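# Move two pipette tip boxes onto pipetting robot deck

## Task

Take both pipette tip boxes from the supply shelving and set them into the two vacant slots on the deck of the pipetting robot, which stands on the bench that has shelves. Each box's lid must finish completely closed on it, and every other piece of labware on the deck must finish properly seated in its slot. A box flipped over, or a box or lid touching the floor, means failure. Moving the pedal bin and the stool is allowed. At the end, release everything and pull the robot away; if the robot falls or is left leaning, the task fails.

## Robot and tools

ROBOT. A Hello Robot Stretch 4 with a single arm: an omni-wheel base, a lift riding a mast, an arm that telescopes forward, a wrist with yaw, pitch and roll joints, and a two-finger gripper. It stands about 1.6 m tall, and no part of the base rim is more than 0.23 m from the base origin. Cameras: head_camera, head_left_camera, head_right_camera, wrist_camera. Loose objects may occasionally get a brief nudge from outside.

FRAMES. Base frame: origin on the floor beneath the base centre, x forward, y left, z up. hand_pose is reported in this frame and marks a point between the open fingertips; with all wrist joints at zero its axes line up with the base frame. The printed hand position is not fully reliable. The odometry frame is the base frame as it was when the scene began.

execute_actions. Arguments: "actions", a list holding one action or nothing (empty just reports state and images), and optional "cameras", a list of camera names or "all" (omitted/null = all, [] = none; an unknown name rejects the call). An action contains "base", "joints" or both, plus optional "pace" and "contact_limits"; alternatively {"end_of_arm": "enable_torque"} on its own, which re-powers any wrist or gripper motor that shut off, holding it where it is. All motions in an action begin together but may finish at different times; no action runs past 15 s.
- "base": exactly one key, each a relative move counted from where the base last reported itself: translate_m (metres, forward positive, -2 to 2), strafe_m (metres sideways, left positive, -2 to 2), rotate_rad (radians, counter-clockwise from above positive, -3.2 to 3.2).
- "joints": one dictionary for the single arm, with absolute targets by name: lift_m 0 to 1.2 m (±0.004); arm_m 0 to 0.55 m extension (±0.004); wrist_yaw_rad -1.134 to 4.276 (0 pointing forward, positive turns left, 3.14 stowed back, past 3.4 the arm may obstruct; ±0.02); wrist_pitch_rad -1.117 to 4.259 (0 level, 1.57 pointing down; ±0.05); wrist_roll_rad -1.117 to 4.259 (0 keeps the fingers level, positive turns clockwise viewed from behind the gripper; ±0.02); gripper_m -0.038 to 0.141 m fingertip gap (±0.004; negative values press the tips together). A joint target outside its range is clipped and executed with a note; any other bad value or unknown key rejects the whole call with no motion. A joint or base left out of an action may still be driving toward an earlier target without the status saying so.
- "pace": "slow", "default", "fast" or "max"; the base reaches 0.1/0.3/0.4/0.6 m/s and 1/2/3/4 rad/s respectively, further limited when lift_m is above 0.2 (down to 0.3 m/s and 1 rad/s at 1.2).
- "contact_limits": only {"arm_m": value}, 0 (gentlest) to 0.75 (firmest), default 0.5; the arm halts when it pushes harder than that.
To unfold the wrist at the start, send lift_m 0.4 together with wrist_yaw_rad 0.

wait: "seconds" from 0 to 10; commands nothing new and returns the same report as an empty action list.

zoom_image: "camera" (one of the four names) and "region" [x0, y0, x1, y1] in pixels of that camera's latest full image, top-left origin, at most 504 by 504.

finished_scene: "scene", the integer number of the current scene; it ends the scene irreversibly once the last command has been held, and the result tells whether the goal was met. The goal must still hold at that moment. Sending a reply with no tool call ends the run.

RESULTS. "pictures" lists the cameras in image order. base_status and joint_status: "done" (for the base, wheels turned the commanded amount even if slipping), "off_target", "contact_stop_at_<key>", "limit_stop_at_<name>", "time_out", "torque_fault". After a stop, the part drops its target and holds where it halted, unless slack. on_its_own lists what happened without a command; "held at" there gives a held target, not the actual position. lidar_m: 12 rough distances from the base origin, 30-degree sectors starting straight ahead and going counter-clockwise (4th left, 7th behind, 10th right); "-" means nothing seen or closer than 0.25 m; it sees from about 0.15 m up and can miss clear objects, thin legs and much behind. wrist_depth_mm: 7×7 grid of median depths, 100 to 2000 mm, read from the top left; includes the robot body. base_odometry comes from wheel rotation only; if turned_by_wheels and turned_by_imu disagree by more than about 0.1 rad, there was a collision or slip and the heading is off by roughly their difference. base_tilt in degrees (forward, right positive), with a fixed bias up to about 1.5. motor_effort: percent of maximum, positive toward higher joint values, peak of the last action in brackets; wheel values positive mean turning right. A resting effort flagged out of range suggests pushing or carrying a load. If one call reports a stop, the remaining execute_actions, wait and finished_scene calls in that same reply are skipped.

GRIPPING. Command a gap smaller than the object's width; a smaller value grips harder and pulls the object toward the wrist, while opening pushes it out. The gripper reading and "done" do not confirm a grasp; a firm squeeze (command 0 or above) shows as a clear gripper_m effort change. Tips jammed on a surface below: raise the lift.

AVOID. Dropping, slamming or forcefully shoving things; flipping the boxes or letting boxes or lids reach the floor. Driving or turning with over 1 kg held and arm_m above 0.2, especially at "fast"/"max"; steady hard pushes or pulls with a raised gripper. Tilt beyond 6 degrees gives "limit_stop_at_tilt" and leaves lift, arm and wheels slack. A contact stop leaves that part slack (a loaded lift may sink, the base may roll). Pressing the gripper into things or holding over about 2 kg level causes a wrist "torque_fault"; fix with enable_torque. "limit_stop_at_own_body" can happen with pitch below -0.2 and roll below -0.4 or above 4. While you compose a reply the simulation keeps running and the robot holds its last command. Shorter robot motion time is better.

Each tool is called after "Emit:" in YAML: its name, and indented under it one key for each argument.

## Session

Emit:
execute_actions:
  actions: []

Scene clock: 0.00 s.
base_odometry: x=+0.000 y=+0.000 heading=+0.000 (m, m, rad; odometry frame)
turned_by_wheels: +0.000 (rad since the last result)
turned_by_imu: +0.000 (rad since the last result)
base_tilt: forward=+0.0 right=-0.3 (deg)
lidar_m: 0.92 0.92 1.04 1.69 1.63 1.95 1.83 1.68 2.14 1.78 1.79 1.09
base_status: not commanded
joint_positions: lift_m=+0.275 arm_m=-0.002 wrist_yaw_rad=+3.111 wrist_pitch_rad=-0.005 wrist_roll_rad=+0.017 gripper_m=+0.057
joint_status: not commanded
motor_effort: lift_m=+20 arm_m=-1 wrist_yaw_rad=+1 wrist_pitch_rad=-4 wrist_roll_rad=-1 gripper_m=-5 wheel_0=+0 wheel_1=+0 wheel_2=+0 (%)
hand_pose: x=-0.1163 y=+0.0962 z=+0.4550 quat_wxyz=(+0.015, +0.002, +0.009, +1.000) (m; base frame)
wrist_depth_mm: - 142 - - - - - / - 122 146 - - - - / - 114 140 - - - - / - 125 167 - - - - / 140 158 - - - - - / 220 1708 1708 1863 202 1661 1618 / 216 1229 1078 1160 1138 991 1138
pictures: head_camera, head_left_camera, head_right_camera, wrist_camera
Images, in order (width x height): head_camera 420x560, head_left_camera 420x672, head_right_camera 420x672, wrist_camera 616x392.

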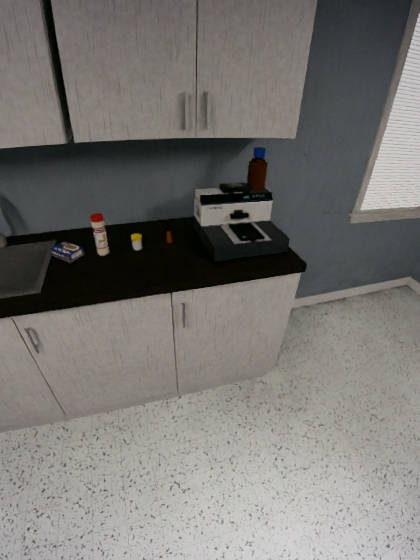

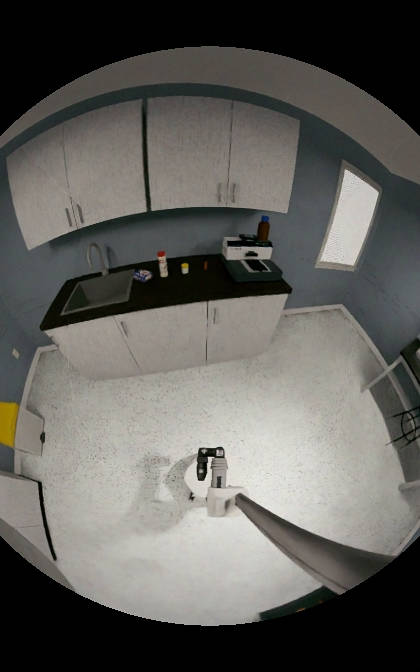

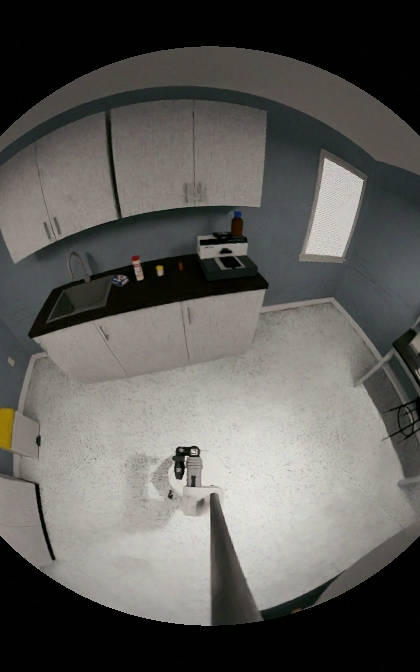

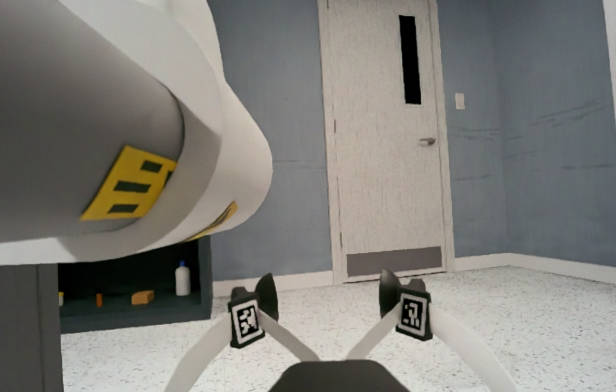

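Similar layout; the bench is at heading ≈ -1.27.

Emit:
execute_actions:
  actions:
    - {"base":{"rotate_rad":-1.27},"joints":{"lift_m":0.4,"wrist_yaw_rad":0,"gripper_m":0.14},"pace":"fast"}
  cameras: ["head_camera","head_right_camera"]

Emit:
execute_actions:
  actions:
    - {"base":{"translate_m":0.6},"pace":"fast"}
  cameras: ["head_camera"]

Emit:
execute_actions:
  actions:
    - {"base":{"rotate_rad":-1.57},"pace":"fast"}
  cameras: ["head_camera","wrist_camera"]

Scene clock: 7.13 s.
base_odometry: x=+0.000 y=+0.000 heading=-1.270 (m, m, rad; odometry frame)
turned_by_wheels: -1.270 (rad since the last result)
turned_by_imu: -1.266 (rad since the last result)
base_tilt: forward=+0.1 right=-0.2 (deg)
lidar_m: 1.77 2.14 0.93 0.91 0.97 1.74 1.64 1.75 2.21 1.67 1.78 1.88
base_status: done
joint_positions: lift_m=+0.400 arm_m=-0.002 wrist_yaw_rad=+0.000 wrist_pitch_rad=-0.005 wrist_roll_rad=+0.017 gripper_m=+0.140
joint_status: all done
motor_effort: lift_m=+22(24) arm_m=-1(1) wrist_yaw_rad=+0(4) wrist_pitch_rad=-5(4) wrist_roll_rad=-1(1) gripper_m=+1(7) wheel_0=-1(7) wheel_1=-1(9) wheel_2=-1(8) (%)
hand_pose: x=+0.4579 y=-0.0873 z=+0.5794 quat_wxyz=(+1.000, +0.009, -0.002, +0.000) (m; base frame)
wrist_depth_mm: - - - - - - - / - - - - - - - / - - - - - - - / - - - - - - - / - - - - - - - / - - 220 - - 193 1983 / 1576 1537 1499 165 1397 1308 1397
pictures: head_camera, head_right_camera
Images, in order (width x height): head_camera 420x560, head_right_camera 420x672.

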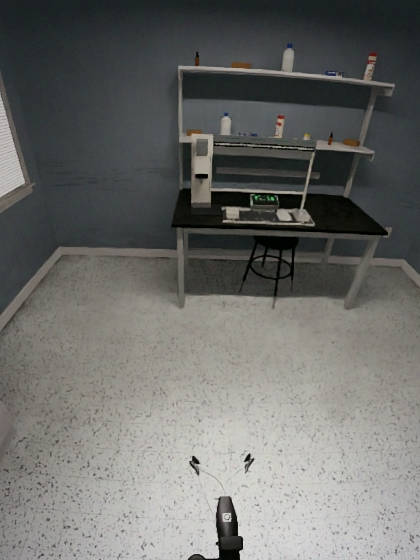

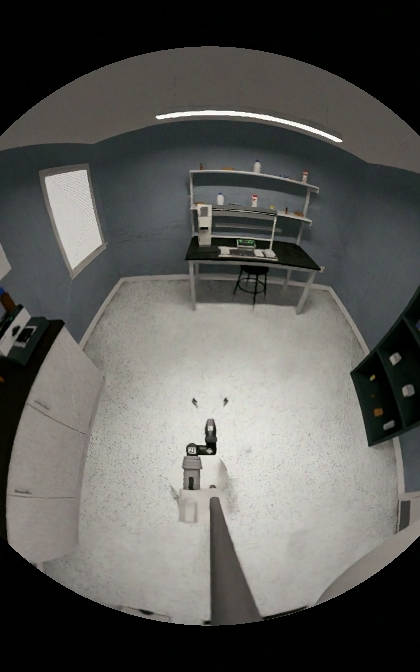

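Scene clock: 10.00 s.
base_odometry: x=+0.178 y=-0.573 heading=-1.270 (m, m, rad; odometry frame)
turned_by_wheels: +0.000 (rad since the last result)
turned_by_imu: -0.001 (rad since the last result)
base_tilt: forward=+0.1 right=-0.2 (deg)
lidar_m: 1.18 2.07 1.56 0.86 0.97 1.33 2.27 2.40 1.75 1.70 1.68 1.23
base_status: done
joint_positions: lift_m=+0.400 arm_m=-0.002 wrist_yaw_rad=+0.000 wrist_pitch_rad=-0.005 wrist_roll_rad=+0.017 gripper_m=+0.140
joint_status: not commanded
motor_effort: lift_m=+21(22) arm_m=-1(1) wrist_yaw_rad=+2(2) wrist_pitch_rad=-5(5) wrist_roll_rad=-1(1) gripper_m=+2(2) wheel_0=-1(6) wheel_1=+0(7) wheel_2=+0(10) (%)
hand_pose: x=+0.4579 y=-0.0874 z=+0.5794 quat_wxyz=(+1.000, +0.009, -0.002, +0.000) (m; base frame)
wrist_depth_mm: 1983 1921 1863 1308 1308 1255 1708 / 1921 1863 1863 1464 1756 1708 1708 / 1983 1921 1863 1255 1308 1182 1025 / 1921 1863 1808 1661 1708 1618 1661 / 1921 1921 1808 1808 1808 1366 1661 / 1921 1921 221 1808 1756 193 1576 / 1618 1537 1397 165 1308 1336 1308
pictures: head_camera
Images, in order (width x height): head_camera 420x560.

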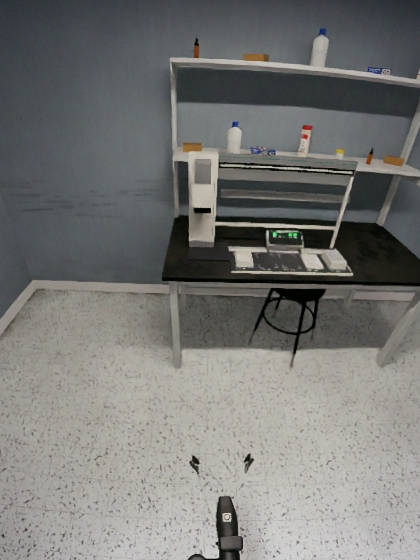

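Scene clock: 11.73 s.
base_odometry: x=+0.178 y=-0.573 heading=-2.840 (m, m, rad; odometry frame)
turned_by_wheels: -1.570 (rad since the last result)
turned_by_imu: -1.563 (rad since the last result)
base_tilt: forward=+0.1 right=-0.3 (deg)
lidar_m: 1.70 1.66 1.21 1.16 2.07 1.58 0.89 0.97 1.36 2.26 2.37 1.74
base_status: done
joint_positions: lift_m=+0.400 arm_m=-0.002 wrist_yaw_rad=+0.000 wrist_pitch_rad=-0.005 wrist_roll_rad=+0.017 gripper_m=+0.140
joint_status: not commanded
motor_effort: lift_m=+21(22) arm_m=-1(1) wrist_yaw_rad=+3(0) wrist_pitch_rad=-5(5) wrist_roll_rad=-1(1) gripper_m=+2(2) wheel_0=+0(6) wheel_1=+1(10) wheel_2=-1(9) (%)
hand_pose: x=+0.4579 y=-0.0875 z=+0.5794 quat_wxyz=(+1.000, +0.009, -0.002, +0.000) (m; base frame)
wrist_depth_mm: - - - 1756 1661 1863 1863 / - - - 1983 - 1921 1863 / - - - 1921 1863 1863 1863 / - - - 1921 1921 1863 1863 / - - - 1983 1863 1863 1863 / - - 221 1863 1921 193 1808 / 1618 1499 1499 165 1397 1281 1366
pictures: head_camera, wrist_camera
Images, in order (width x height): head_camera 420x560, wrist_camera 616x392.

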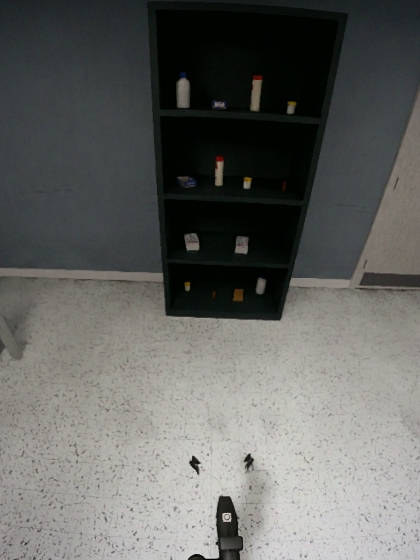

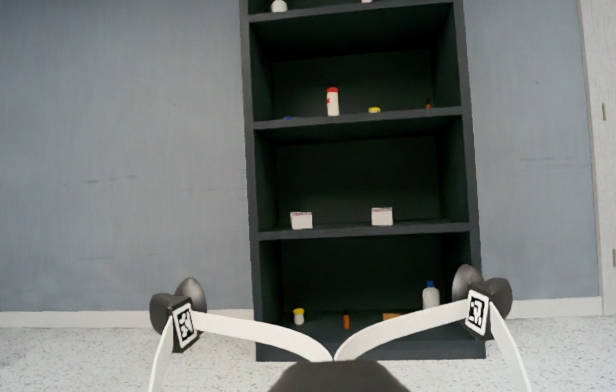

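Emit:
execute_actions:
  actions:
    - {"base":{"rotate_rad":0.08},"joints":{"lift_m":0.45,"wrist_pitch_rad":0.2},"pace":"fast"}
  cameras: []

Emit:
execute_actions:
  actions:
    - {"base":{"translate_m":1.15},"pace":"fast"}
  cameras: ["head_camera","wrist_camera"]

Scene clock: 16.60 s.
base_odometry: x=+0.178 y=-0.573 heading=-2.760 (m, m, rad; odometry frame)
turned_by_wheels: +0.080 (rad since the last result)
turned_by_imu: +0.079 (rad since the last result)
base_tilt: forward=+0.1 right=-0.2 (deg)
lidar_m: 1.69 1.56 1.20 1.18 1.93 0.92 0.90 0.97 1.52 2.24 2.44 1.73
base_status: done
joint_positions: lift_m=+0.450 arm_m=-0.002 wrist_yaw_rad=+0.000 wrist_pitch_rad=+0.202 wrist_roll_rad=+0.017 gripper_m=+0.140
joint_status: all done
motor_effort: lift_m=+22(26) arm_m=-1(1) wrist_yaw_rad=+1(1) wrist_pitch_rad=-4(4) wrist_roll_rad=-1(1) gripper_m=+1(1) wheel_0=+0(2) wheel_1=-1(6) wheel_2=+0(9) (%)
hand_pose: x=+0.4520 y=-0.0874 z=+0.5702 quat_wxyz=(+0.995, +0.009, +0.101, -0.001) (m; base frame)
wrist_depth_mm: - - 1921 1756 1708 1430 1661 / - - 1983 1921 1808 1756 1708 / - - - 1921 1863 1708 1708 / - - - 1921 1921 1808 1863 / - - - 1863 1756 1576 1808 / 1499 1397 221 1430 1366 192 1308 / 1160 1098 1078 165 1042 976 1025
pictures: none
No camera images: the call's "cameras" was empty. Leave "cameras" out to get every camera's image.

Scene clock: 20.83 s.
base_odometry: x=-0.890 y=-1.001 heading=-2.760 (m, m, rad; odometry frame)
turned_by_wheels: +0.000 (rad since the last result)
turned_by_imu: -0.001 (rad since the last result)
base_tilt: forward=+0.0 right=-0.2 (deg)
lidar_m: 0.53 1.13 1.73 1.05 1.15 2.72 2.05 2.26 2.43 2.39 0.73 0.56
base_status: done
joint_positions: lift_m=+0.450 arm_m=-0.002 wrist_yaw_rad=+0.000 wrist_pitch_rad=+0.202 wrist_roll_rad=+0.017 gripper_m=+0.140
joint_status: not commanded
motor_effort: lift_m=+22(22) arm_m=-1(1) wrist_yaw_rad=+1(0) wrist_pitch_rad=-4(4) wrist_roll_rad=-1(1) gripper_m=+1(2) wheel_0=-1(2) wheel_1=+1(6) wheel_2=+0(14) (%)
hand_pose: x=+0.4520 y=-0.0874 z=+0.5702 quat_wxyz=(+0.995, +0.009, +0.101, -0.001) (m; base frame)
wrist_depth_mm: 878 362 484 741 715 699 668 / 891 359 477 768 741 707 691 / 917 878 473 788 759 732 707 / 960 917 473 580 597 654 554 / 976 946 404 413 399 382 366 / 1025 960 221 676 347 193 759 / 1025 991 455 165 842 809 788
pictures: head_camera, wrist_camera
Images, in order (width x height): head_camera 420x560, wrist_camera 616x392.

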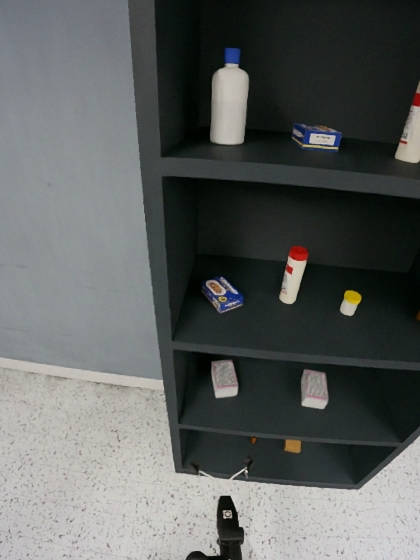

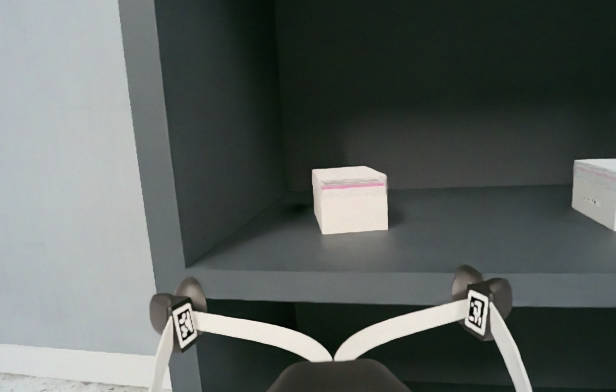

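Emit:
execute_actions:
  actions:
    - {"base":{"strafe_m":-0.125}}
  cameras: []

Emit:
execute_actions:
  actions:
    - {"base":{"rotate_rad":0.14},"joints":{"arm_m":0.17}}
  cameras: ["head_camera","wrist_camera"]

Scene clock: 24.80 s.
base_odometry: x=-0.936 y=-0.885 heading=-2.761 (m, m, rad; odometry frame)
turned_by_wheels: +0.000 (rad since the last result)
turned_by_imu: -0.002 (rad since the last result)
base_tilt: forward=+0.1 right=-0.2 (deg)
lidar_m: 0.51 0.60 1.70 1.20 1.31 2.73 2.07 2.24 2.32 2.27 0.70 0.55
base_status: done
joint_positions: lift_m=+0.450 arm_m=-0.002 wrist_yaw_rad=+0.000 wrist_pitch_rad=+0.202 wrist_roll_rad=+0.017 gripper_m=+0.140
joint_status: not commanded
motor_effort: lift_m=+22(22) arm_m=-1(1) wrist_yaw_rad=+2(1) wrist_pitch_rad=-4(5) wrist_roll_rad=-1(1) gripper_m=+0(2) wheel_0=+0(6) wheel_1=-1(9) wheel_2=-1(0) (%)
hand_pose: x=+0.4520 y=-0.0874 z=+0.5702 quat_wxyz=(+0.995, +0.009, +0.101, -0.001) (m; base frame)
wrist_depth_mm: 368 496 741 732 707 668 654 / 368 492 768 750 715 691 668 / 373 492 778 778 732 707 691 / 387 492 627 654 707 521 404 / 394 445 433 415 397 382 368 / 691 387 220 349 329 192 307 / 1025 459 741 165 831 798 759
pictures: none
No camera images: the call's "cameras" was empty. Leave "cameras" out to get every camera's image.

Scene clock: 26.40 s.
base_odometry: x=-0.936 y=-0.885 heading=-2.621 (m, m, rad; odometry frame)
turned_by_wheels: +0.140 (rad since the last result)
turned_by_imu: +0.139 (rad since the last result)
base_tilt: forward=+0.1 right=-0.2 (deg)
lidar_m: 0.53 1.17 1.20 1.19 1.40 2.05 2.08 2.45 2.28 2.04 0.62 0.53
base_status: done
joint_positions: lift_m=+0.450 arm_m=+0.169 wrist_yaw_rad=+0.000 wrist_pitch_rad=+0.202 wrist_roll_rad=+0.017 gripper_m=+0.140
joint_status: all done
motor_effort: lift_m=+22(22) arm_m=+5(5) wrist_yaw_rad=+0(0) wrist_pitch_rad=-4(5) wrist_roll_rad=-1(1) gripper_m=+1(0) wheel_0=+0(4) wheel_1=-1(5) wheel_2=-1(3) (%)
hand_pose: x=+0.6227 y=-0.0874 z=+0.5702 quat_wxyz=(+0.995, +0.009, +0.101, -0.001) (m; base frame)
wrist_depth_mm: 240 309 433 585 549 517 484 / 241 309 442 597 569 525 496 / 242 310 439 621 585 539 512 / 241 310 442 580 585 549 517 / 242 310 397 307 334 377 362 / 243 279 221 282 274 193 257 / 241 223 217 165 208 197 208
pictures: head_camera, wrist_camera
Images, in order (width x height): head_camera 420x560, wrist_camera 616x392.

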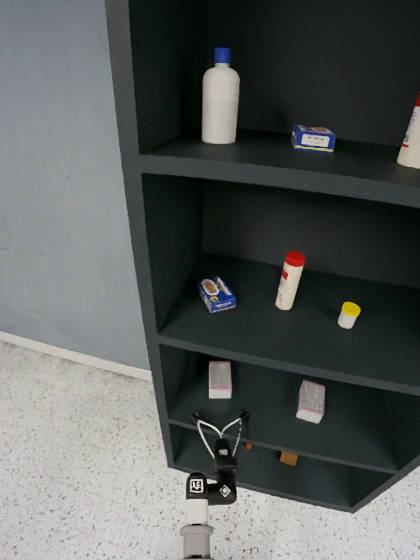

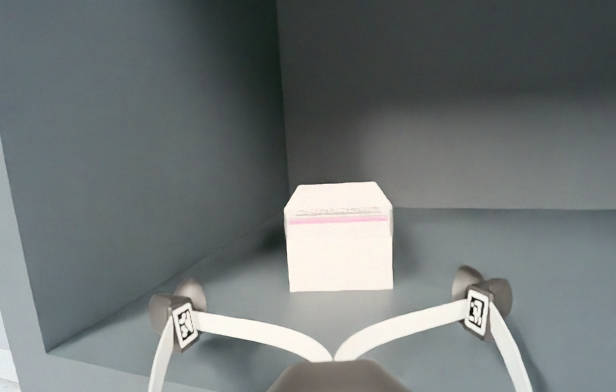

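Emit:
execute_actions:
  actions:
    - {"base":{"strafe_m":-0.008},"joints":{"arm_m":0.284,"lift_m":0.438,"gripper_m":0.125},"contact_limits":{"arm_m":0.2}}
  cameras: ["wrist_camera"]

Emit:
execute_actions:
  actions:
    - {"joints":{"gripper_m":0.05}}
  cameras: ["wrist_camera"]

Emit:
execute_actions:
  actions:
    - {"joints":{"lift_m":0.47}}
  cameras: ["wrist_camera"]

Scene clock: 31.87 s.
base_odometry: x=-0.940 y=-0.878 heading=-2.621 (m, m, rad; odometry frame)
turned_by_wheels: +0.000 (rad since the last result)
turned_by_imu: -0.001 (rad since the last result)
base_tilt: forward=+0.1 right=-0.3 (deg)
lidar_m: 0.53 1.17 1.17 1.21 1.37 2.09 2.08 2.44 2.28 2.03 0.63 0.54
base_status: done
joint_positions: lift_m=+0.438 arm_m=+0.283 wrist_yaw_rad=+0.000 wrist_pitch_rad=+0.202 wrist_roll_rad=+0.017 gripper_m=+0.125
joint_status: all done
motor_effort: lift_m=+18(20) arm_m=+5(6) wrist_yaw_rad=+0(0) wrist_pitch_rad=-5(5) wrist_roll_rad=-1(2) gripper_m=+0(1) wheel_0=-1(5) wheel_1=+0(9) wheel_2=-1(2) (%)
contact_limits: arm_m 0.2
hand_pose: x=+0.7367 y=-0.0874 z=+0.5585 quat_wxyz=(+0.995, +0.009, +0.101, -0.001) (m; base frame)
wrist_depth_mm: 216 278 397 480 449 418 397 / 218 279 397 496 462 430 404 / 218 281 399 512 473 442 418 / 219 279 399 512 480 455 427 / 219 281 357 192 195 343 332 / 217 255 197 191 188 198 236 / 206 202 195 157 189 183 186
pictures: wrist_camera
Images, in order (width x height): wrist_camera 616x392.

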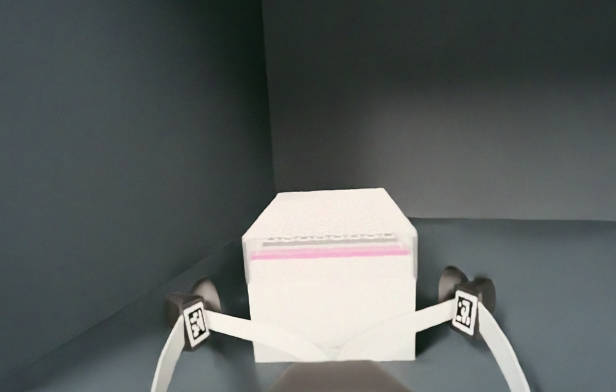

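Scene clock: 33.53 s.
base_odometry: x=-0.940 y=-0.878 heading=-2.621 (m, m, rad; odometry frame)
turned_by_wheels: +0.000 (rad since the last result)
turned_by_imu: +0.000 (rad since the last result)
base_tilt: forward=+0.1 right=-0.2 (deg)
lidar_m: 0.53 1.20 1.19 1.20 1.37 2.06 2.08 2.42 2.25 2.06 0.62 0.51
base_status: not commanded
joint_positions: lift_m=+0.438 arm_m=+0.283 wrist_yaw_rad=+0.000 wrist_pitch_rad=+0.203 wrist_roll_rad=+0.017 gripper_m=+0.051
joint_status: all done
motor_effort: lift_m=+18(18) arm_m=+5(5) wrist_yaw_rad=+2(1) wrist_pitch_rad=-8(8) wrist_roll_rad=-1(1) gripper_m=-21(20) wheel_0=-1(1) wheel_1=+0(0) wheel_2=-1(1) (%)
hand_pose: x=+0.7366 y=-0.0874 z=+0.5582 quat_wxyz=(+0.995, +0.009, +0.101, -0.001) (m; base frame)
wrist_depth_mm: 217 278 397 477 449 418 397 / 217 279 399 496 459 427 407 / 218 281 399 508 473 439 415 / 220 281 402 517 477 452 424 / 218 282 355 183 193 342 330 / 218 258 187 182 179 226 234 / 204 193 188 183 181 176 185
pictures: wrist_camera
Images, in order (width x height): wrist_camera 616x392.

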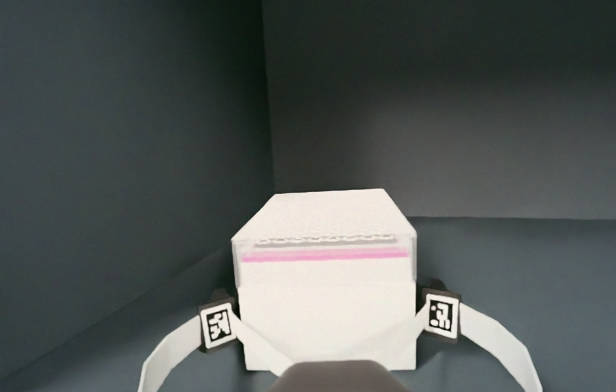

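Scene clock: 34.47 s.
base_odometry: x=-0.940 y=-0.878 heading=-2.621 (m, m, rad; odometry frame)
turned_by_wheels: +0.000 (rad since the last result)
turned_by_imu: +0.000 (rad since the last result)
base_tilt: forward=+0.1 right=-0.2 (deg)
lidar_m: 0.52 1.19 1.17 1.19 1.38 2.08 2.09 2.40 2.27 2.03 0.64 0.51
base_status: not commanded
joint_positions: lift_m=+0.470 arm_m=+0.283 wrist_yaw_rad=+0.000 wrist_pitch_rad=+0.204 wrist_roll_rad=+0.017 gripper_m=+0.051
joint_status: all done
motor_effort: lift_m=+23(27) arm_m=+5(5) wrist_yaw_rad=+1(1) wrist_pitch_rad=-9(8) wrist_roll_rad=-1(1) gripper_m=-23(22) wheel_0=-1(1) wheel_1=+0(0) wheel_2=-2(2) (%)
hand_pose: x=+0.7366 y=-0.0874 z=+0.5896 quat_wxyz=(+0.995, +0.009, +0.102, -0.001) (m; base frame)
wrist_depth_mm: 216 279 397 484 449 418 394 / 218 278 399 492 459 427 407 / 219 281 399 504 477 442 418 / 218 281 402 512 480 452 427 / 219 279 377 183 192 427 410 / 217 281 187 182 179 285 293 / 217 242 228 184 183 220 235
pictures: wrist_camera
Images, in order (width x height): wrist_camera 616x392.

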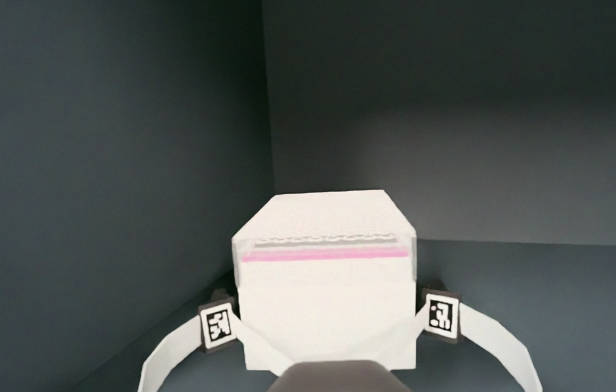

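Emit:
execute_actions:
  actions:
    - {"base":{"translate_m":-0.96},"joints":{"arm_m":0.0}}
  cameras: []

Emit:
execute_actions:
  actions:
    - {"base":{"rotate_rad":1.32},"joints":{"lift_m":0.73},"pace":"slow"}
  cameras: []

Emit:
execute_actions:
  actions:
    - {"base":{"translate_m":0.85}}
  cameras: ["head_camera","wrist_camera"]

Scene clock: 44.43 s.
base_odometry: x=-0.107 y=-0.401 heading=-2.621 (m, m, rad; odometry frame)
turned_by_wheels: +0.000 (rad since the last result)
turned_by_imu: -0.001 (rad since the last result)
base_tilt: forward=+0.1 right=-0.2 (deg)
lidar_m: 1.46 1.69 1.42 1.43 2.08 1.11 1.13 1.34 2.01 1.99 2.22 1.47
base_status: done
joint_positions: lift_m=+0.470 arm_m=+0.001 wrist_yaw_rad=+0.000 wrist_pitch_rad=+0.204 wrist_roll_rad=+0.017 gripper_m=+0.051
joint_status: all done
motor_effort: lift_m=+22(23) arm_m=-5(4) wrist_yaw_rad=+0(2) wrist_pitch_rad=-10(10) wrist_roll_rad=-2(1) gripper_m=-23(22) wheel_0=+1(5) wheel_1=-1(6) wheel_2=+0(11) (%)
hand_pose: x=+0.4542 y=-0.0874 z=+0.5896 quat_wxyz=(+0.995, +0.009, +0.102, -0.001) (m; base frame)
wrist_depth_mm: - 1921 1808 1430 1366 1255 1366 / - - 1863 1618 1576 1499 1397 / - - 1921 1618 1618 1499 1430 / - - 1983 1336 1618 1537 1464 / - - 1983 183 192 1430 1537 / 1537 1499 187 181 178 1205 1308 / 1182 1098 1025 183 182 991 1042
pictures: none
No camera images: the call's "cameras" was empty. Leave "cameras" out to get every camera's image.

Scene clock: 47.20 s.
base_odometry: x=-0.107 y=-0.401 heading=-1.302 (m, m, rad; odometry frame)
turned_by_wheels: +1.320 (rad since the last result)
turned_by_imu: +1.313 (rad since the last result)
base_tilt: forward=+0.0 right=-0.2 (deg)
lidar_m: 0.49 1.51 1.19 1.12 1.17 1.67 1.99 2.11 2.02 1.46 1.53 1.50
base_status: done
joint_positions: lift_m=+0.730 arm_m=+0.001 wrist_yaw_rad=+0.000 wrist_pitch_rad=+0.204 wrist_roll_rad=+0.017 gripper_m=+0.051
joint_status: all done
motor_effort: lift_m=+23(24) arm_m=-5(5) wrist_yaw_rad=+0(2) wrist_pitch_rad=-10(9) wrist_roll_rad=-1(1) gripper_m=-22(22) wheel_0=-2(5) wheel_1=-3(6) wheel_2=-2(3) (%)
hand_pose: x=+0.4543 y=-0.0874 z=+0.8495 quat_wxyz=(+0.995, +0.009, +0.102, -0.001) (m; base frame)
wrist_depth_mm: - 1921 1921 1863 1863 1808 1808 / - - 1576 1983 1921 1921 1921 / - - - 1983 1983 1983 1921 / - - 1336 1255 1255 1255 1255 / - - - 183 191 - - / - - 187 181 178 1756 1708 / 1618 1499 1397 183 183 1366 1397
pictures: none
No camera images: the call's "cameras" was empty. Leave "cameras" out to get every camera's image.

Scene clock: 51.53 s.
base_odometry: x=+0.119 y=-1.220 heading=-1.301 (m, m, rad; odometry frame)
turned_by_wheels: +0.000 (rad since the last result)
turned_by_imu: -0.001 (rad since the last result)
base_tilt: forward=+0.1 right=-0.2 (deg)
lidar_m: 0.52 0.59 1.78 1.59 1.23 1.62 2.90 2.78 1.54 1.50 0.84 0.62
base_status: done
joint_positions: lift_m=+0.730 arm_m=+0.001 wrist_yaw_rad=+0.000 wrist_pitch_rad=+0.204 wrist_roll_rad=+0.017 gripper_m=+0.051
joint_status: not commanded
motor_effort: lift_m=+23(23) arm_m=-4(5) wrist_yaw_rad=+2(0) wrist_pitch_rad=-10(9) wrist_roll_rad=-1(1) gripper_m=-23(22) wheel_0=+0(3) wheel_1=+1(6) wheel_2=+0(11) (%)
hand_pose: x=+0.4543 y=-0.0874 z=+0.8496 quat_wxyz=(+0.995, +0.009, +0.102, -0.001) (m; base frame)
wrist_depth_mm: 831 574 904 946 991 1060 1060 / 1160 580 1138 1138 1118 1098 1098 / 1205 647 1182 1160 1138 1060 1138 / 1229 654 1078 991 634 768 820 / 640 574 508 183 193 484 455 / 418 413 187 181 178 377 379 / 449 442 1160 183 183 559 580
pictures: head_camera, wrist_camera
Images, in order (width x height): head_camera 420x560, wrist_camera 616x392.

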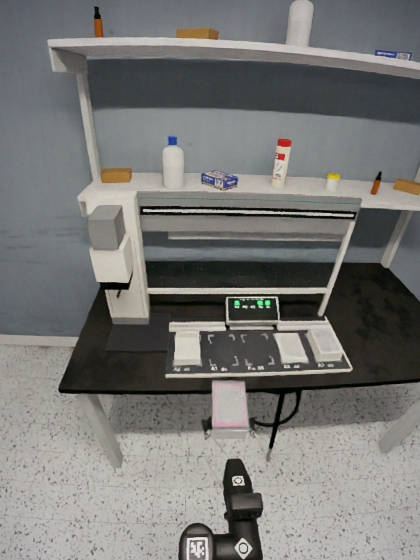

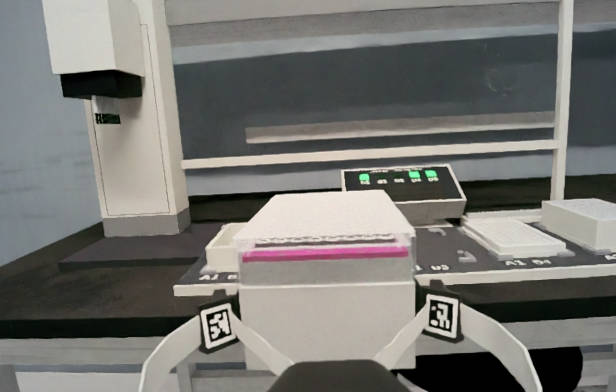

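Emit:
execute_actions:
  actions:
    - {"base":{"strafe_m":-0.025},"joints":{"arm_m":0.11,"wrist_yaw_rad":0.03}}
  cameras: []

Emit:
execute_actions:
  actions:
    - {"base":{"translate_m":0.1},"joints":{"lift_m":0.705}}
  cameras: ["head_camera","wrist_camera","head_right_camera"]

Emit:
zoom_image:
  camera: "head_camera"
  region: [150, 320, 320, 440]

Scene clock: 58.77 s.
base_odometry: x=+0.095 y=-1.227 heading=-1.301 (m, m, rad; odometry frame)
turned_by_wheels: +0.000 (rad since the last result)
turned_by_imu: -0.001 (rad since the last result)
base_tilt: forward=+0.1 right=-0.2 (deg)
lidar_m: 0.58 0.59 1.83 1.62 1.24 1.69 2.91 2.70 1.52 1.51 0.86 0.61
base_status: done
joint_positions: lift_m=+0.730 arm_m=+0.109 wrist_yaw_rad=+0.030 wrist_pitch_rad=+0.204 wrist_roll_rad=+0.017 gripper_m=+0.051
joint_status: all done
motor_effort: lift_m=+23(23) arm_m=+5(4) wrist_yaw_rad=+1(5) wrist_pitch_rad=-9(9) wrist_roll_rad=-1(1) gripper_m=-22(22) wheel_0=-1(6) wheel_1=+1(7) wheel_2=+1(0) (%)
hand_pose: x=+0.5651 y=-0.0789 z=+0.8497 quat_wxyz=(+0.995, +0.007, +0.102, +0.014) (m; base frame)
wrist_depth_mm: 418 539 904 991 976 946 946 / 449 539 1042 1025 1008 976 991 / 549 544 1060 960 1025 946 991 / 1138 559 1098 1008 535 668 831 / 574 569 480 183 192 473 433 / 418 382 187 181 179 320 334 / 317 293 282 183 182 267 279
pictures: none
No camera images: the call's "cameras" was empty. Leave "cameras" out to get every camera's image.

Scene clock: 60.30 s.
base_odometry: x=+0.122 y=-1.323 heading=-1.301 (m, m, rad; odometry frame)
turned_by_wheels: +0.000 (rad since the last result)
turned_by_imu: +0.000 (rad since the last result)
base_tilt: forward=+0.1 right=-0.2 (deg)
lidar_m: 0.49 0.48 1.83 1.74 1.27 1.68 3.02 2.77 1.53 1.56 0.70 0.51
base_status: done
joint_positions: lift_m=+0.705 arm_m=+0.109 wrist_yaw_rad=+0.030 wrist_pitch_rad=+0.204 wrist_roll_rad=+0.017 gripper_m=+0.051
joint_status: all done
motor_effort: lift_m=+18(21) arm_m=+5(5) wrist_yaw_rad=+0(1) wrist_pitch_rad=-9(9) wrist_roll_rad=-1(1) gripper_m=-23(23) wheel_0=-1(6) wheel_1=+0(6) wheel_2=+0(11) (%)
hand_pose: x=+0.5651 y=-0.0789 z=+0.8250 quat_wxyz=(+0.995, +0.007, +0.102, +0.014) (m; base frame)
wrist_depth_mm: 410 854 917 904 904 866 854 / 427 946 946 931 917 878 878 / 439 917 960 866 917 917 891 / 455 741 991 854 430 427 723 / 462 466 377 183 193 402 377 / 340 264 187 181 178 273 285 / 262 236 222 183 183 214 229
pictures: head_camera, head_right_camera, wrist_camera
Images, in order (width x height): head_camera 420x560, head_right_camera 420x672, wrist_camera 616x392.

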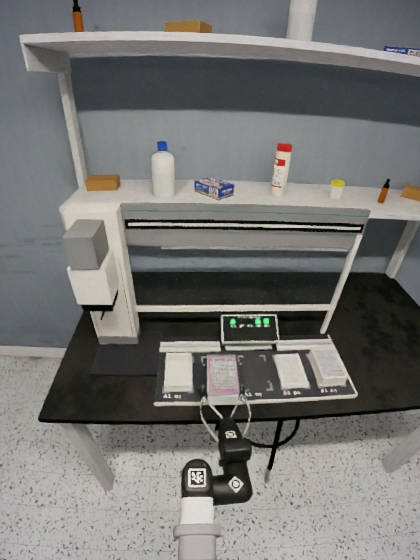

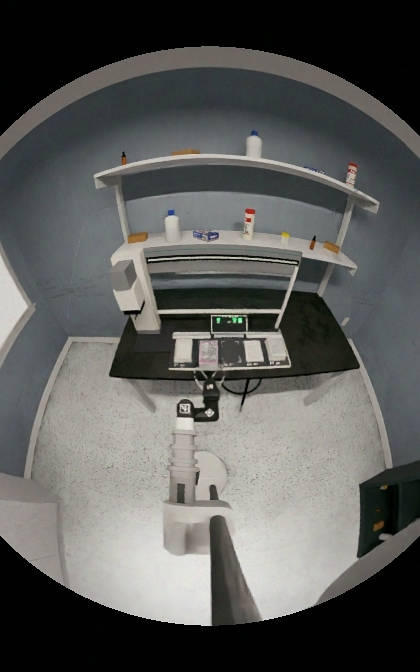

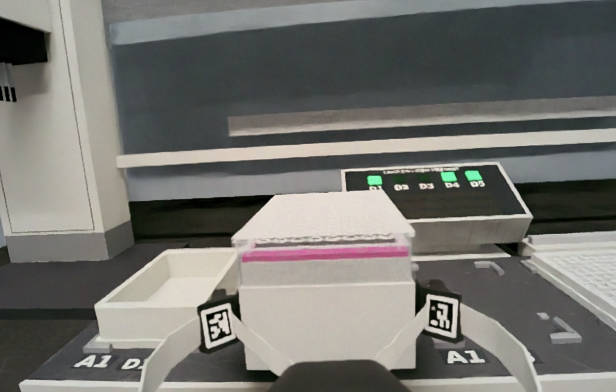

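Region (150, 320, 320, 440) of head_camera's 420x560 image, scaled by 2.965, with more detail than that image has; it fills the top 356 rows of this view, and the rest is white.

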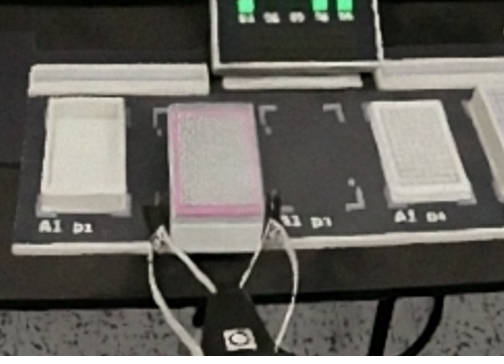

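Emit:
execute_actions:
  actions:
    - {"base":{"strafe_m":0.008},"joints":{"arm_m":0.178,"lift_m":0.692},"pace":"slow"}
  cameras: ["head_camera","wrist_camera"]

Emit:
zoom_image:
  camera: "head_camera"
  region: [160, 330, 290, 420]

Emit:
zoom_image:
  camera: "wrist_camera"
  region: [200, 292, 460, 392]

Scene clock: 65.87 s.
base_odometry: x=+0.129 y=-1.321 heading=-1.301 (m, m, rad; odometry frame)
turned_by_wheels: +0.000 (rad since the last result)
turned_by_imu: -0.001 (rad since the last result)
base_tilt: forward=+0.1 right=-0.2 (deg)
lidar_m: 0.47 0.50 1.81 1.73 1.31 1.69 3.01 2.72 1.54 1.56 0.71 0.48
base_status: done
joint_positions: lift_m=+0.692 arm_m=+0.177 wrist_yaw_rad=+0.030 wrist_pitch_rad=+0.204 wrist_roll_rad=+0.017 gripper_m=+0.051
joint_status: all done
motor_effort: lift_m=+17(17) arm_m=+5(6) wrist_yaw_rad=+1(0) wrist_pitch_rad=-9(9) wrist_roll_rad=-1(1) gripper_m=-22(22) wheel_0=+0(3) wheel_1=+2(4) wheel_2=+0(0) (%)
hand_pose: x=+0.6331 y=-0.0789 z=+0.8120 quat_wxyz=(+0.995, +0.007, +0.102, +0.014) (m; base frame)
wrist_depth_mm: 368 866 866 831 831 809 798 / 368 891 878 854 854 831 809 / 375 904 904 878 768 399 842 / 384 842 917 798 362 353 364 / 389 442 462 183 192 338 336 / 307 271 187 181 178 250 258 / 195 190 200 183 183 193 208
pictures: head_camera, wrist_camera
Images, in order (width x height): head_camera 420x560, wrist_camera 616x392.

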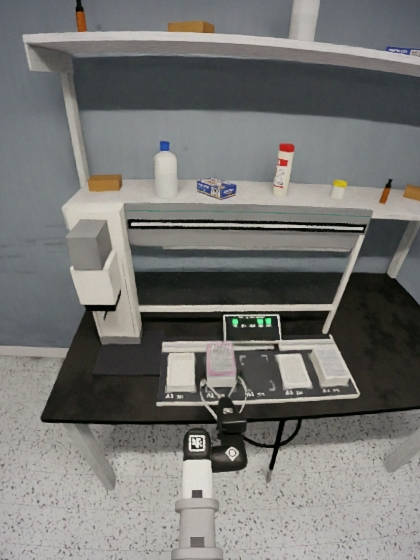

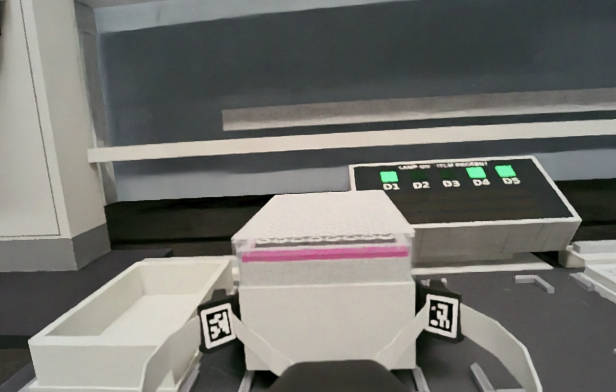

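Region (160, 330, 290, 420) of head_camera's 420x560 image, scaled by 3.877, with more detail than that image has; it fills the top 349 rows of this view, and the rest is white.

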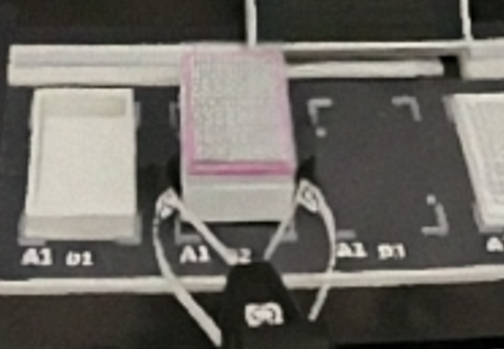

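Region (200, 292, 460, 392) of wrist_camera's 616x392 image, scaled by 1.938; it fills the top 194 rows of this view, and the rest is white.

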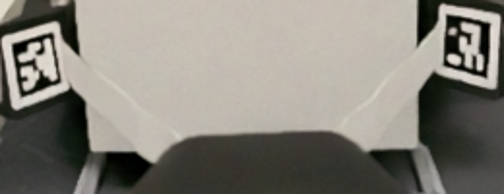

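Emit:
execute_actions:
  actions:
    - {"base":{"translate_m":-0.003},"joints":{"lift_m":0.685},"pace":"slow"}
  cameras: ["wrist_camera"]

Emit:
execute_actions:
  actions:
    - {"joints":{"lift_m":0.677},"pace":"slow"}
  cameras: ["wrist_camera","head_camera"]

Emit:
zoom_image:
  camera: "head_camera"
  region: [160, 330, 290, 420]

Scene clock: 69.87 s.
base_odometry: x=+0.129 y=-1.318 heading=-1.301 (m, m, rad; odometry frame)
turned_by_wheels: +0.000 (rad since the last result)
turned_by_imu: -0.001 (rad since the last result)
base_tilt: forward=+0.1 right=-0.2 (deg)
lidar_m: 0.47 0.50 1.81 1.74 1.29 1.64 3.01 2.74 1.54 1.56 0.70 0.50
base_status: done
joint_positions: lift_m=+0.685 arm_m=+0.177 wrist_yaw_rad=+0.030 wrist_pitch_rad=+0.204 wrist_roll_rad=+0.017 gripper_m=+0.051
joint_status: all done
motor_effort: lift_m=+18(16) arm_m=+5(5) wrist_yaw_rad=+1(1) wrist_pitch_rad=-10(9) wrist_roll_rad=-1(1) gripper_m=-22(22) wheel_0=-2(2) wheel_1=-2(2) wheel_2=+1(1) (%)
hand_pose: x=+0.6331 y=-0.0789 z=+0.8050 quat_wxyz=(+0.995, +0.007, +0.102, +0.014) (m; base frame)
wrist_depth_mm: 366 878 866 842 831 809 798 / 373 917 866 866 842 820 820 / 375 917 904 788 854 399 842 / 384 842 831 778 355 345 351 / 394 424 314 183 192 338 338 / 274 260 187 181 178 237 245 / 196 192 190 183 182 179 195
pictures: wrist_camera
Images, in order (width x height): wrist_camera 616x392.

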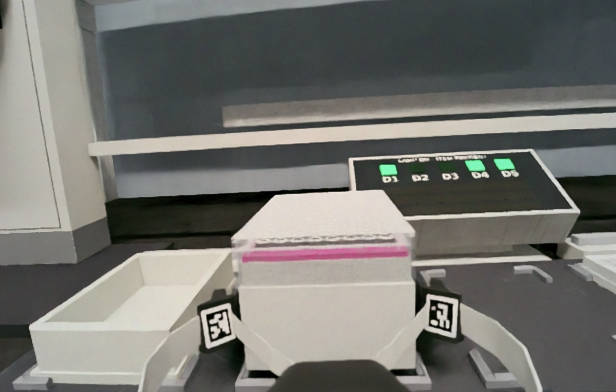

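Scene clock: 70.57 s.
base_odometry: x=+0.129 y=-1.318 heading=-1.301 (m, m, rad; odometry frame)
turned_by_wheels: +0.000 (rad since the last result)
turned_by_imu: +0.000 (rad since the last result)
base_tilt: forward=+0.0 right=-0.2 (deg)
lidar_m: 0.46 0.51 1.81 1.76 1.27 1.68 3.00 2.74 1.51 1.53 0.69 0.50
base_status: not commanded
joint_positions: lift_m=+0.677 arm_m=+0.177 wrist_yaw_rad=+0.029 wrist_pitch_rad=+0.202 wrist_roll_rad=+0.017 gripper_m=+0.050
joint_status: all done
motor_effort: lift_m=+17(20) arm_m=+5(5) wrist_yaw_rad=+4(1) wrist_pitch_rad=-5(10) wrist_roll_rad=-1(1) gripper_m=-20(23) wheel_0=-1(2) wheel_1=-2(2) wheel_2=+1(1) (%)
hand_pose: x=+0.6331 y=-0.0791 z=+0.7975 quat_wxyz=(+0.995, +0.007, +0.101, +0.014) (m; base frame)
wrist_depth_mm: 370 866 854 831 820 809 809 / 368 904 891 866 842 831 820 / 377 917 917 891 399 394 842 / 387 842 798 750 343 338 342 / 392 375 309 185 193 343 340 / 229 250 186 180 178 224 233 / 194 190 182 183 179 174 184
pictures: head_camera, wrist_camera
Images, in order (width x height): head_camera 420x560, wrist_camera 616x392.

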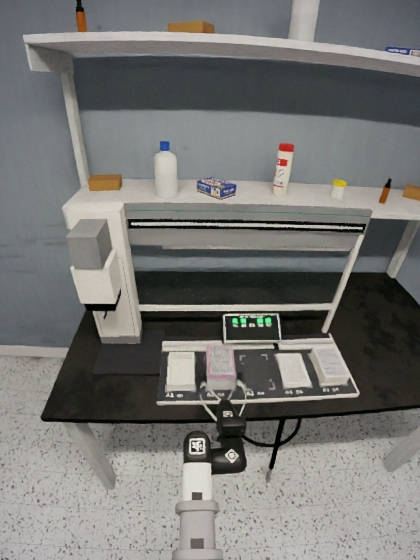

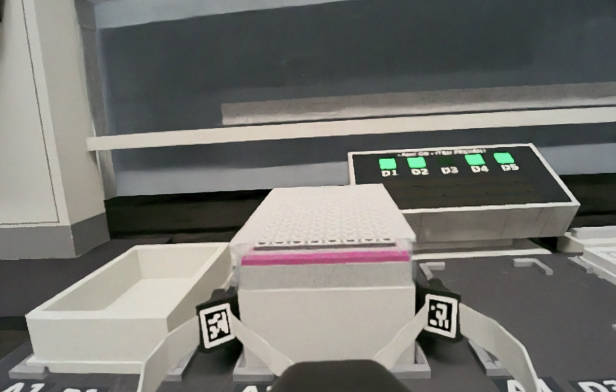

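Region (160, 330, 290, 420) of head_camera's 420x560 image, scaled by 3.877, with more detail than that image has; it fills the top 349 rows of this view, and the rest is white.

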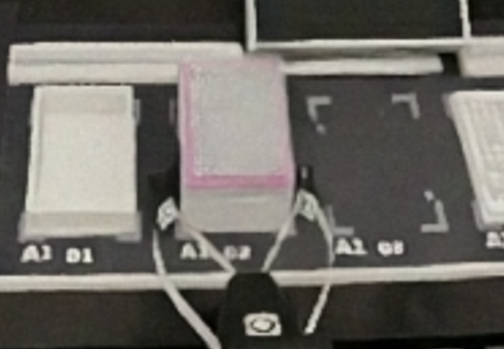

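Emit:
execute_actions:
  actions:
    - {"base":{"translate_m":-0.008},"joints":{"gripper_m":0.068,"wrist_yaw_rad":0.04},"pace":"slow"}
  cameras: ["wrist_camera"]

Emit:
execute_actions:
  actions:
    - {"base":{"translate_m":-0.005},"joints":{"gripper_m":0.094},"pace":"slow"}
  cameras: ["wrist_camera","head_camera","head_right_camera"]

Emit:
zoom_image:
  camera: "head_camera"
  region: [160, 330, 290, 420]

Scene clock: 75.97 s.
base_odometry: x=+0.126 y=-1.311 heading=-1.302 (m, m, rad; odometry frame)
turned_by_wheels: -0.001 (rad since the last result)
turned_by_imu: -0.002 (rad since the last result)
base_tilt: forward=+0.0 right=-0.2 (deg)
lidar_m: 0.48 0.51 1.80 1.73 1.28 1.69 2.99 2.75 1.53 1.56 0.72 0.54
base_status: done
joint_positions: lift_m=+0.677 arm_m=+0.177 wrist_yaw_rad=+0.038 wrist_pitch_rad=+0.202 wrist_roll_rad=+0.017 gripper_m=+0.068
joint_status: all done
motor_effort: lift_m=+17(17) arm_m=+3(5) wrist_yaw_rad=+7(11) wrist_pitch_rad=-3(5) wrist_roll_rad=+0(1) gripper_m=-12(22) wheel_0=-5(4) wheel_1=-4(4) wheel_2=-1(3) (%)
hand_pose: x=+0.6341 y=-0.0766 z=+0.7977 quat_wxyz=(+0.995, +0.007, +0.101, +0.018) (m; base frame)
wrist_depth_mm: 373 878 866 854 842 820 809 / 373 904 891 854 842 831 820 / 387 917 917 891 407 399 842 / 394 732 809 732 355 343 347 / 402 375 315 187 196 347 332 / 234 200 191 187 185 227 235 / 204 198 187 182 182 176 183
pictures: wrist_camera
Images, in order (width x height): wrist_camera 616x392.

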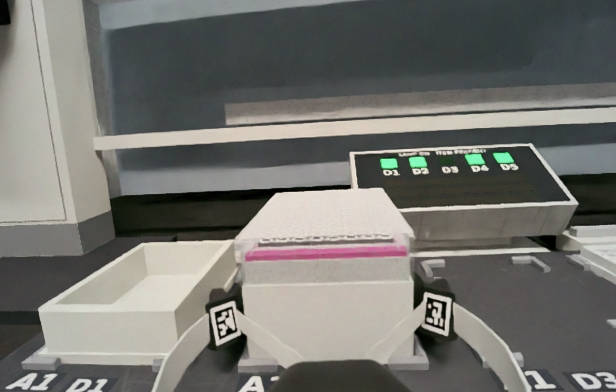

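Scene clock: 77.40 s.
base_odometry: x=+0.125 y=-1.306 heading=-1.303 (m, m, rad; odometry frame)
turned_by_wheels: +0.000 (rad since the last result)
turned_by_imu: -0.001 (rad since the last result)
base_tilt: forward=+0.1 right=-0.2 (deg)
lidar_m: 0.49 0.50 1.78 1.74 1.26 1.67 2.98 2.77 1.52 1.51 0.73 0.52
base_status: done
joint_positions: lift_m=+0.677 arm_m=+0.177 wrist_yaw_rad=+0.040 wrist_pitch_rad=+0.202 wrist_roll_rad=+0.017 gripper_m=+0.094
joint_status: all done
motor_effort: lift_m=+17(17) arm_m=+3(3) wrist_yaw_rad=+2(6) wrist_pitch_rad=-4(2) wrist_roll_rad=+0(1) gripper_m=+0(10) wheel_0=-3(4) wheel_1=-3(6) wheel_2=+1(2) (%)
hand_pose: x=+0.6342 y=-0.0761 z=+0.7976 quat_wxyz=(+0.995, +0.007, +0.101, +0.019) (m; base frame)
wrist_depth_mm: 370 891 878 854 842 820 809 / 379 904 891 878 866 831 820 / 387 931 904 904 413 402 842 / 399 723 798 741 357 343 357 / 407 373 317 191 194 353 330 / 272 205 202 191 189 224 234 / 205 201 188 182 184 177 185
pictures: head_camera, head_right_camera, wrist_camera
Images, in order (width x height): head_camera 420x560, head_right_camera 420x672, wrist_camera 616x392.

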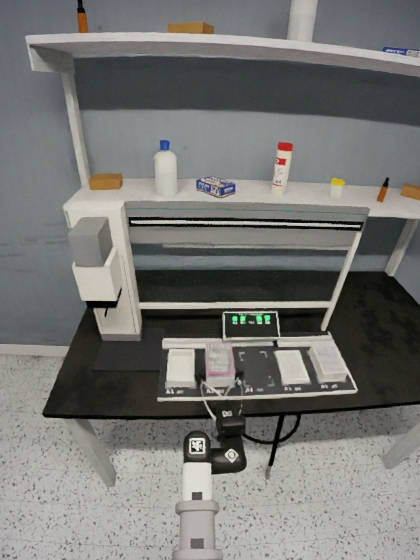

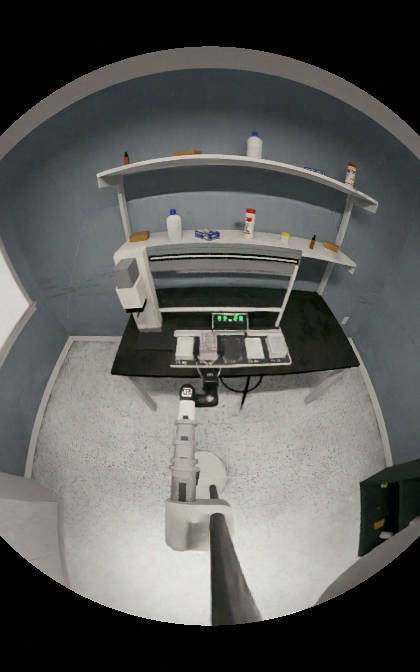

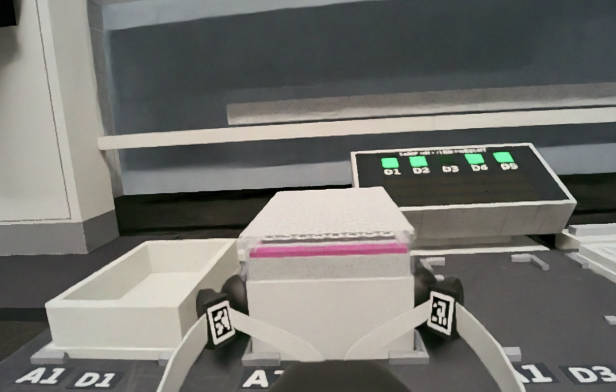

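Region (160, 330, 290, 420) of head_camera's 420x560 image, scaled by 3.877, with more detail than that image has; it fills the top 349 rows of this view, and the rest is white.

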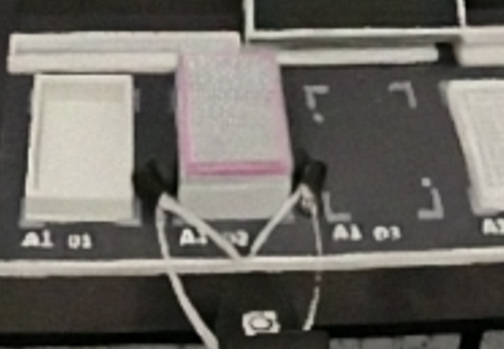

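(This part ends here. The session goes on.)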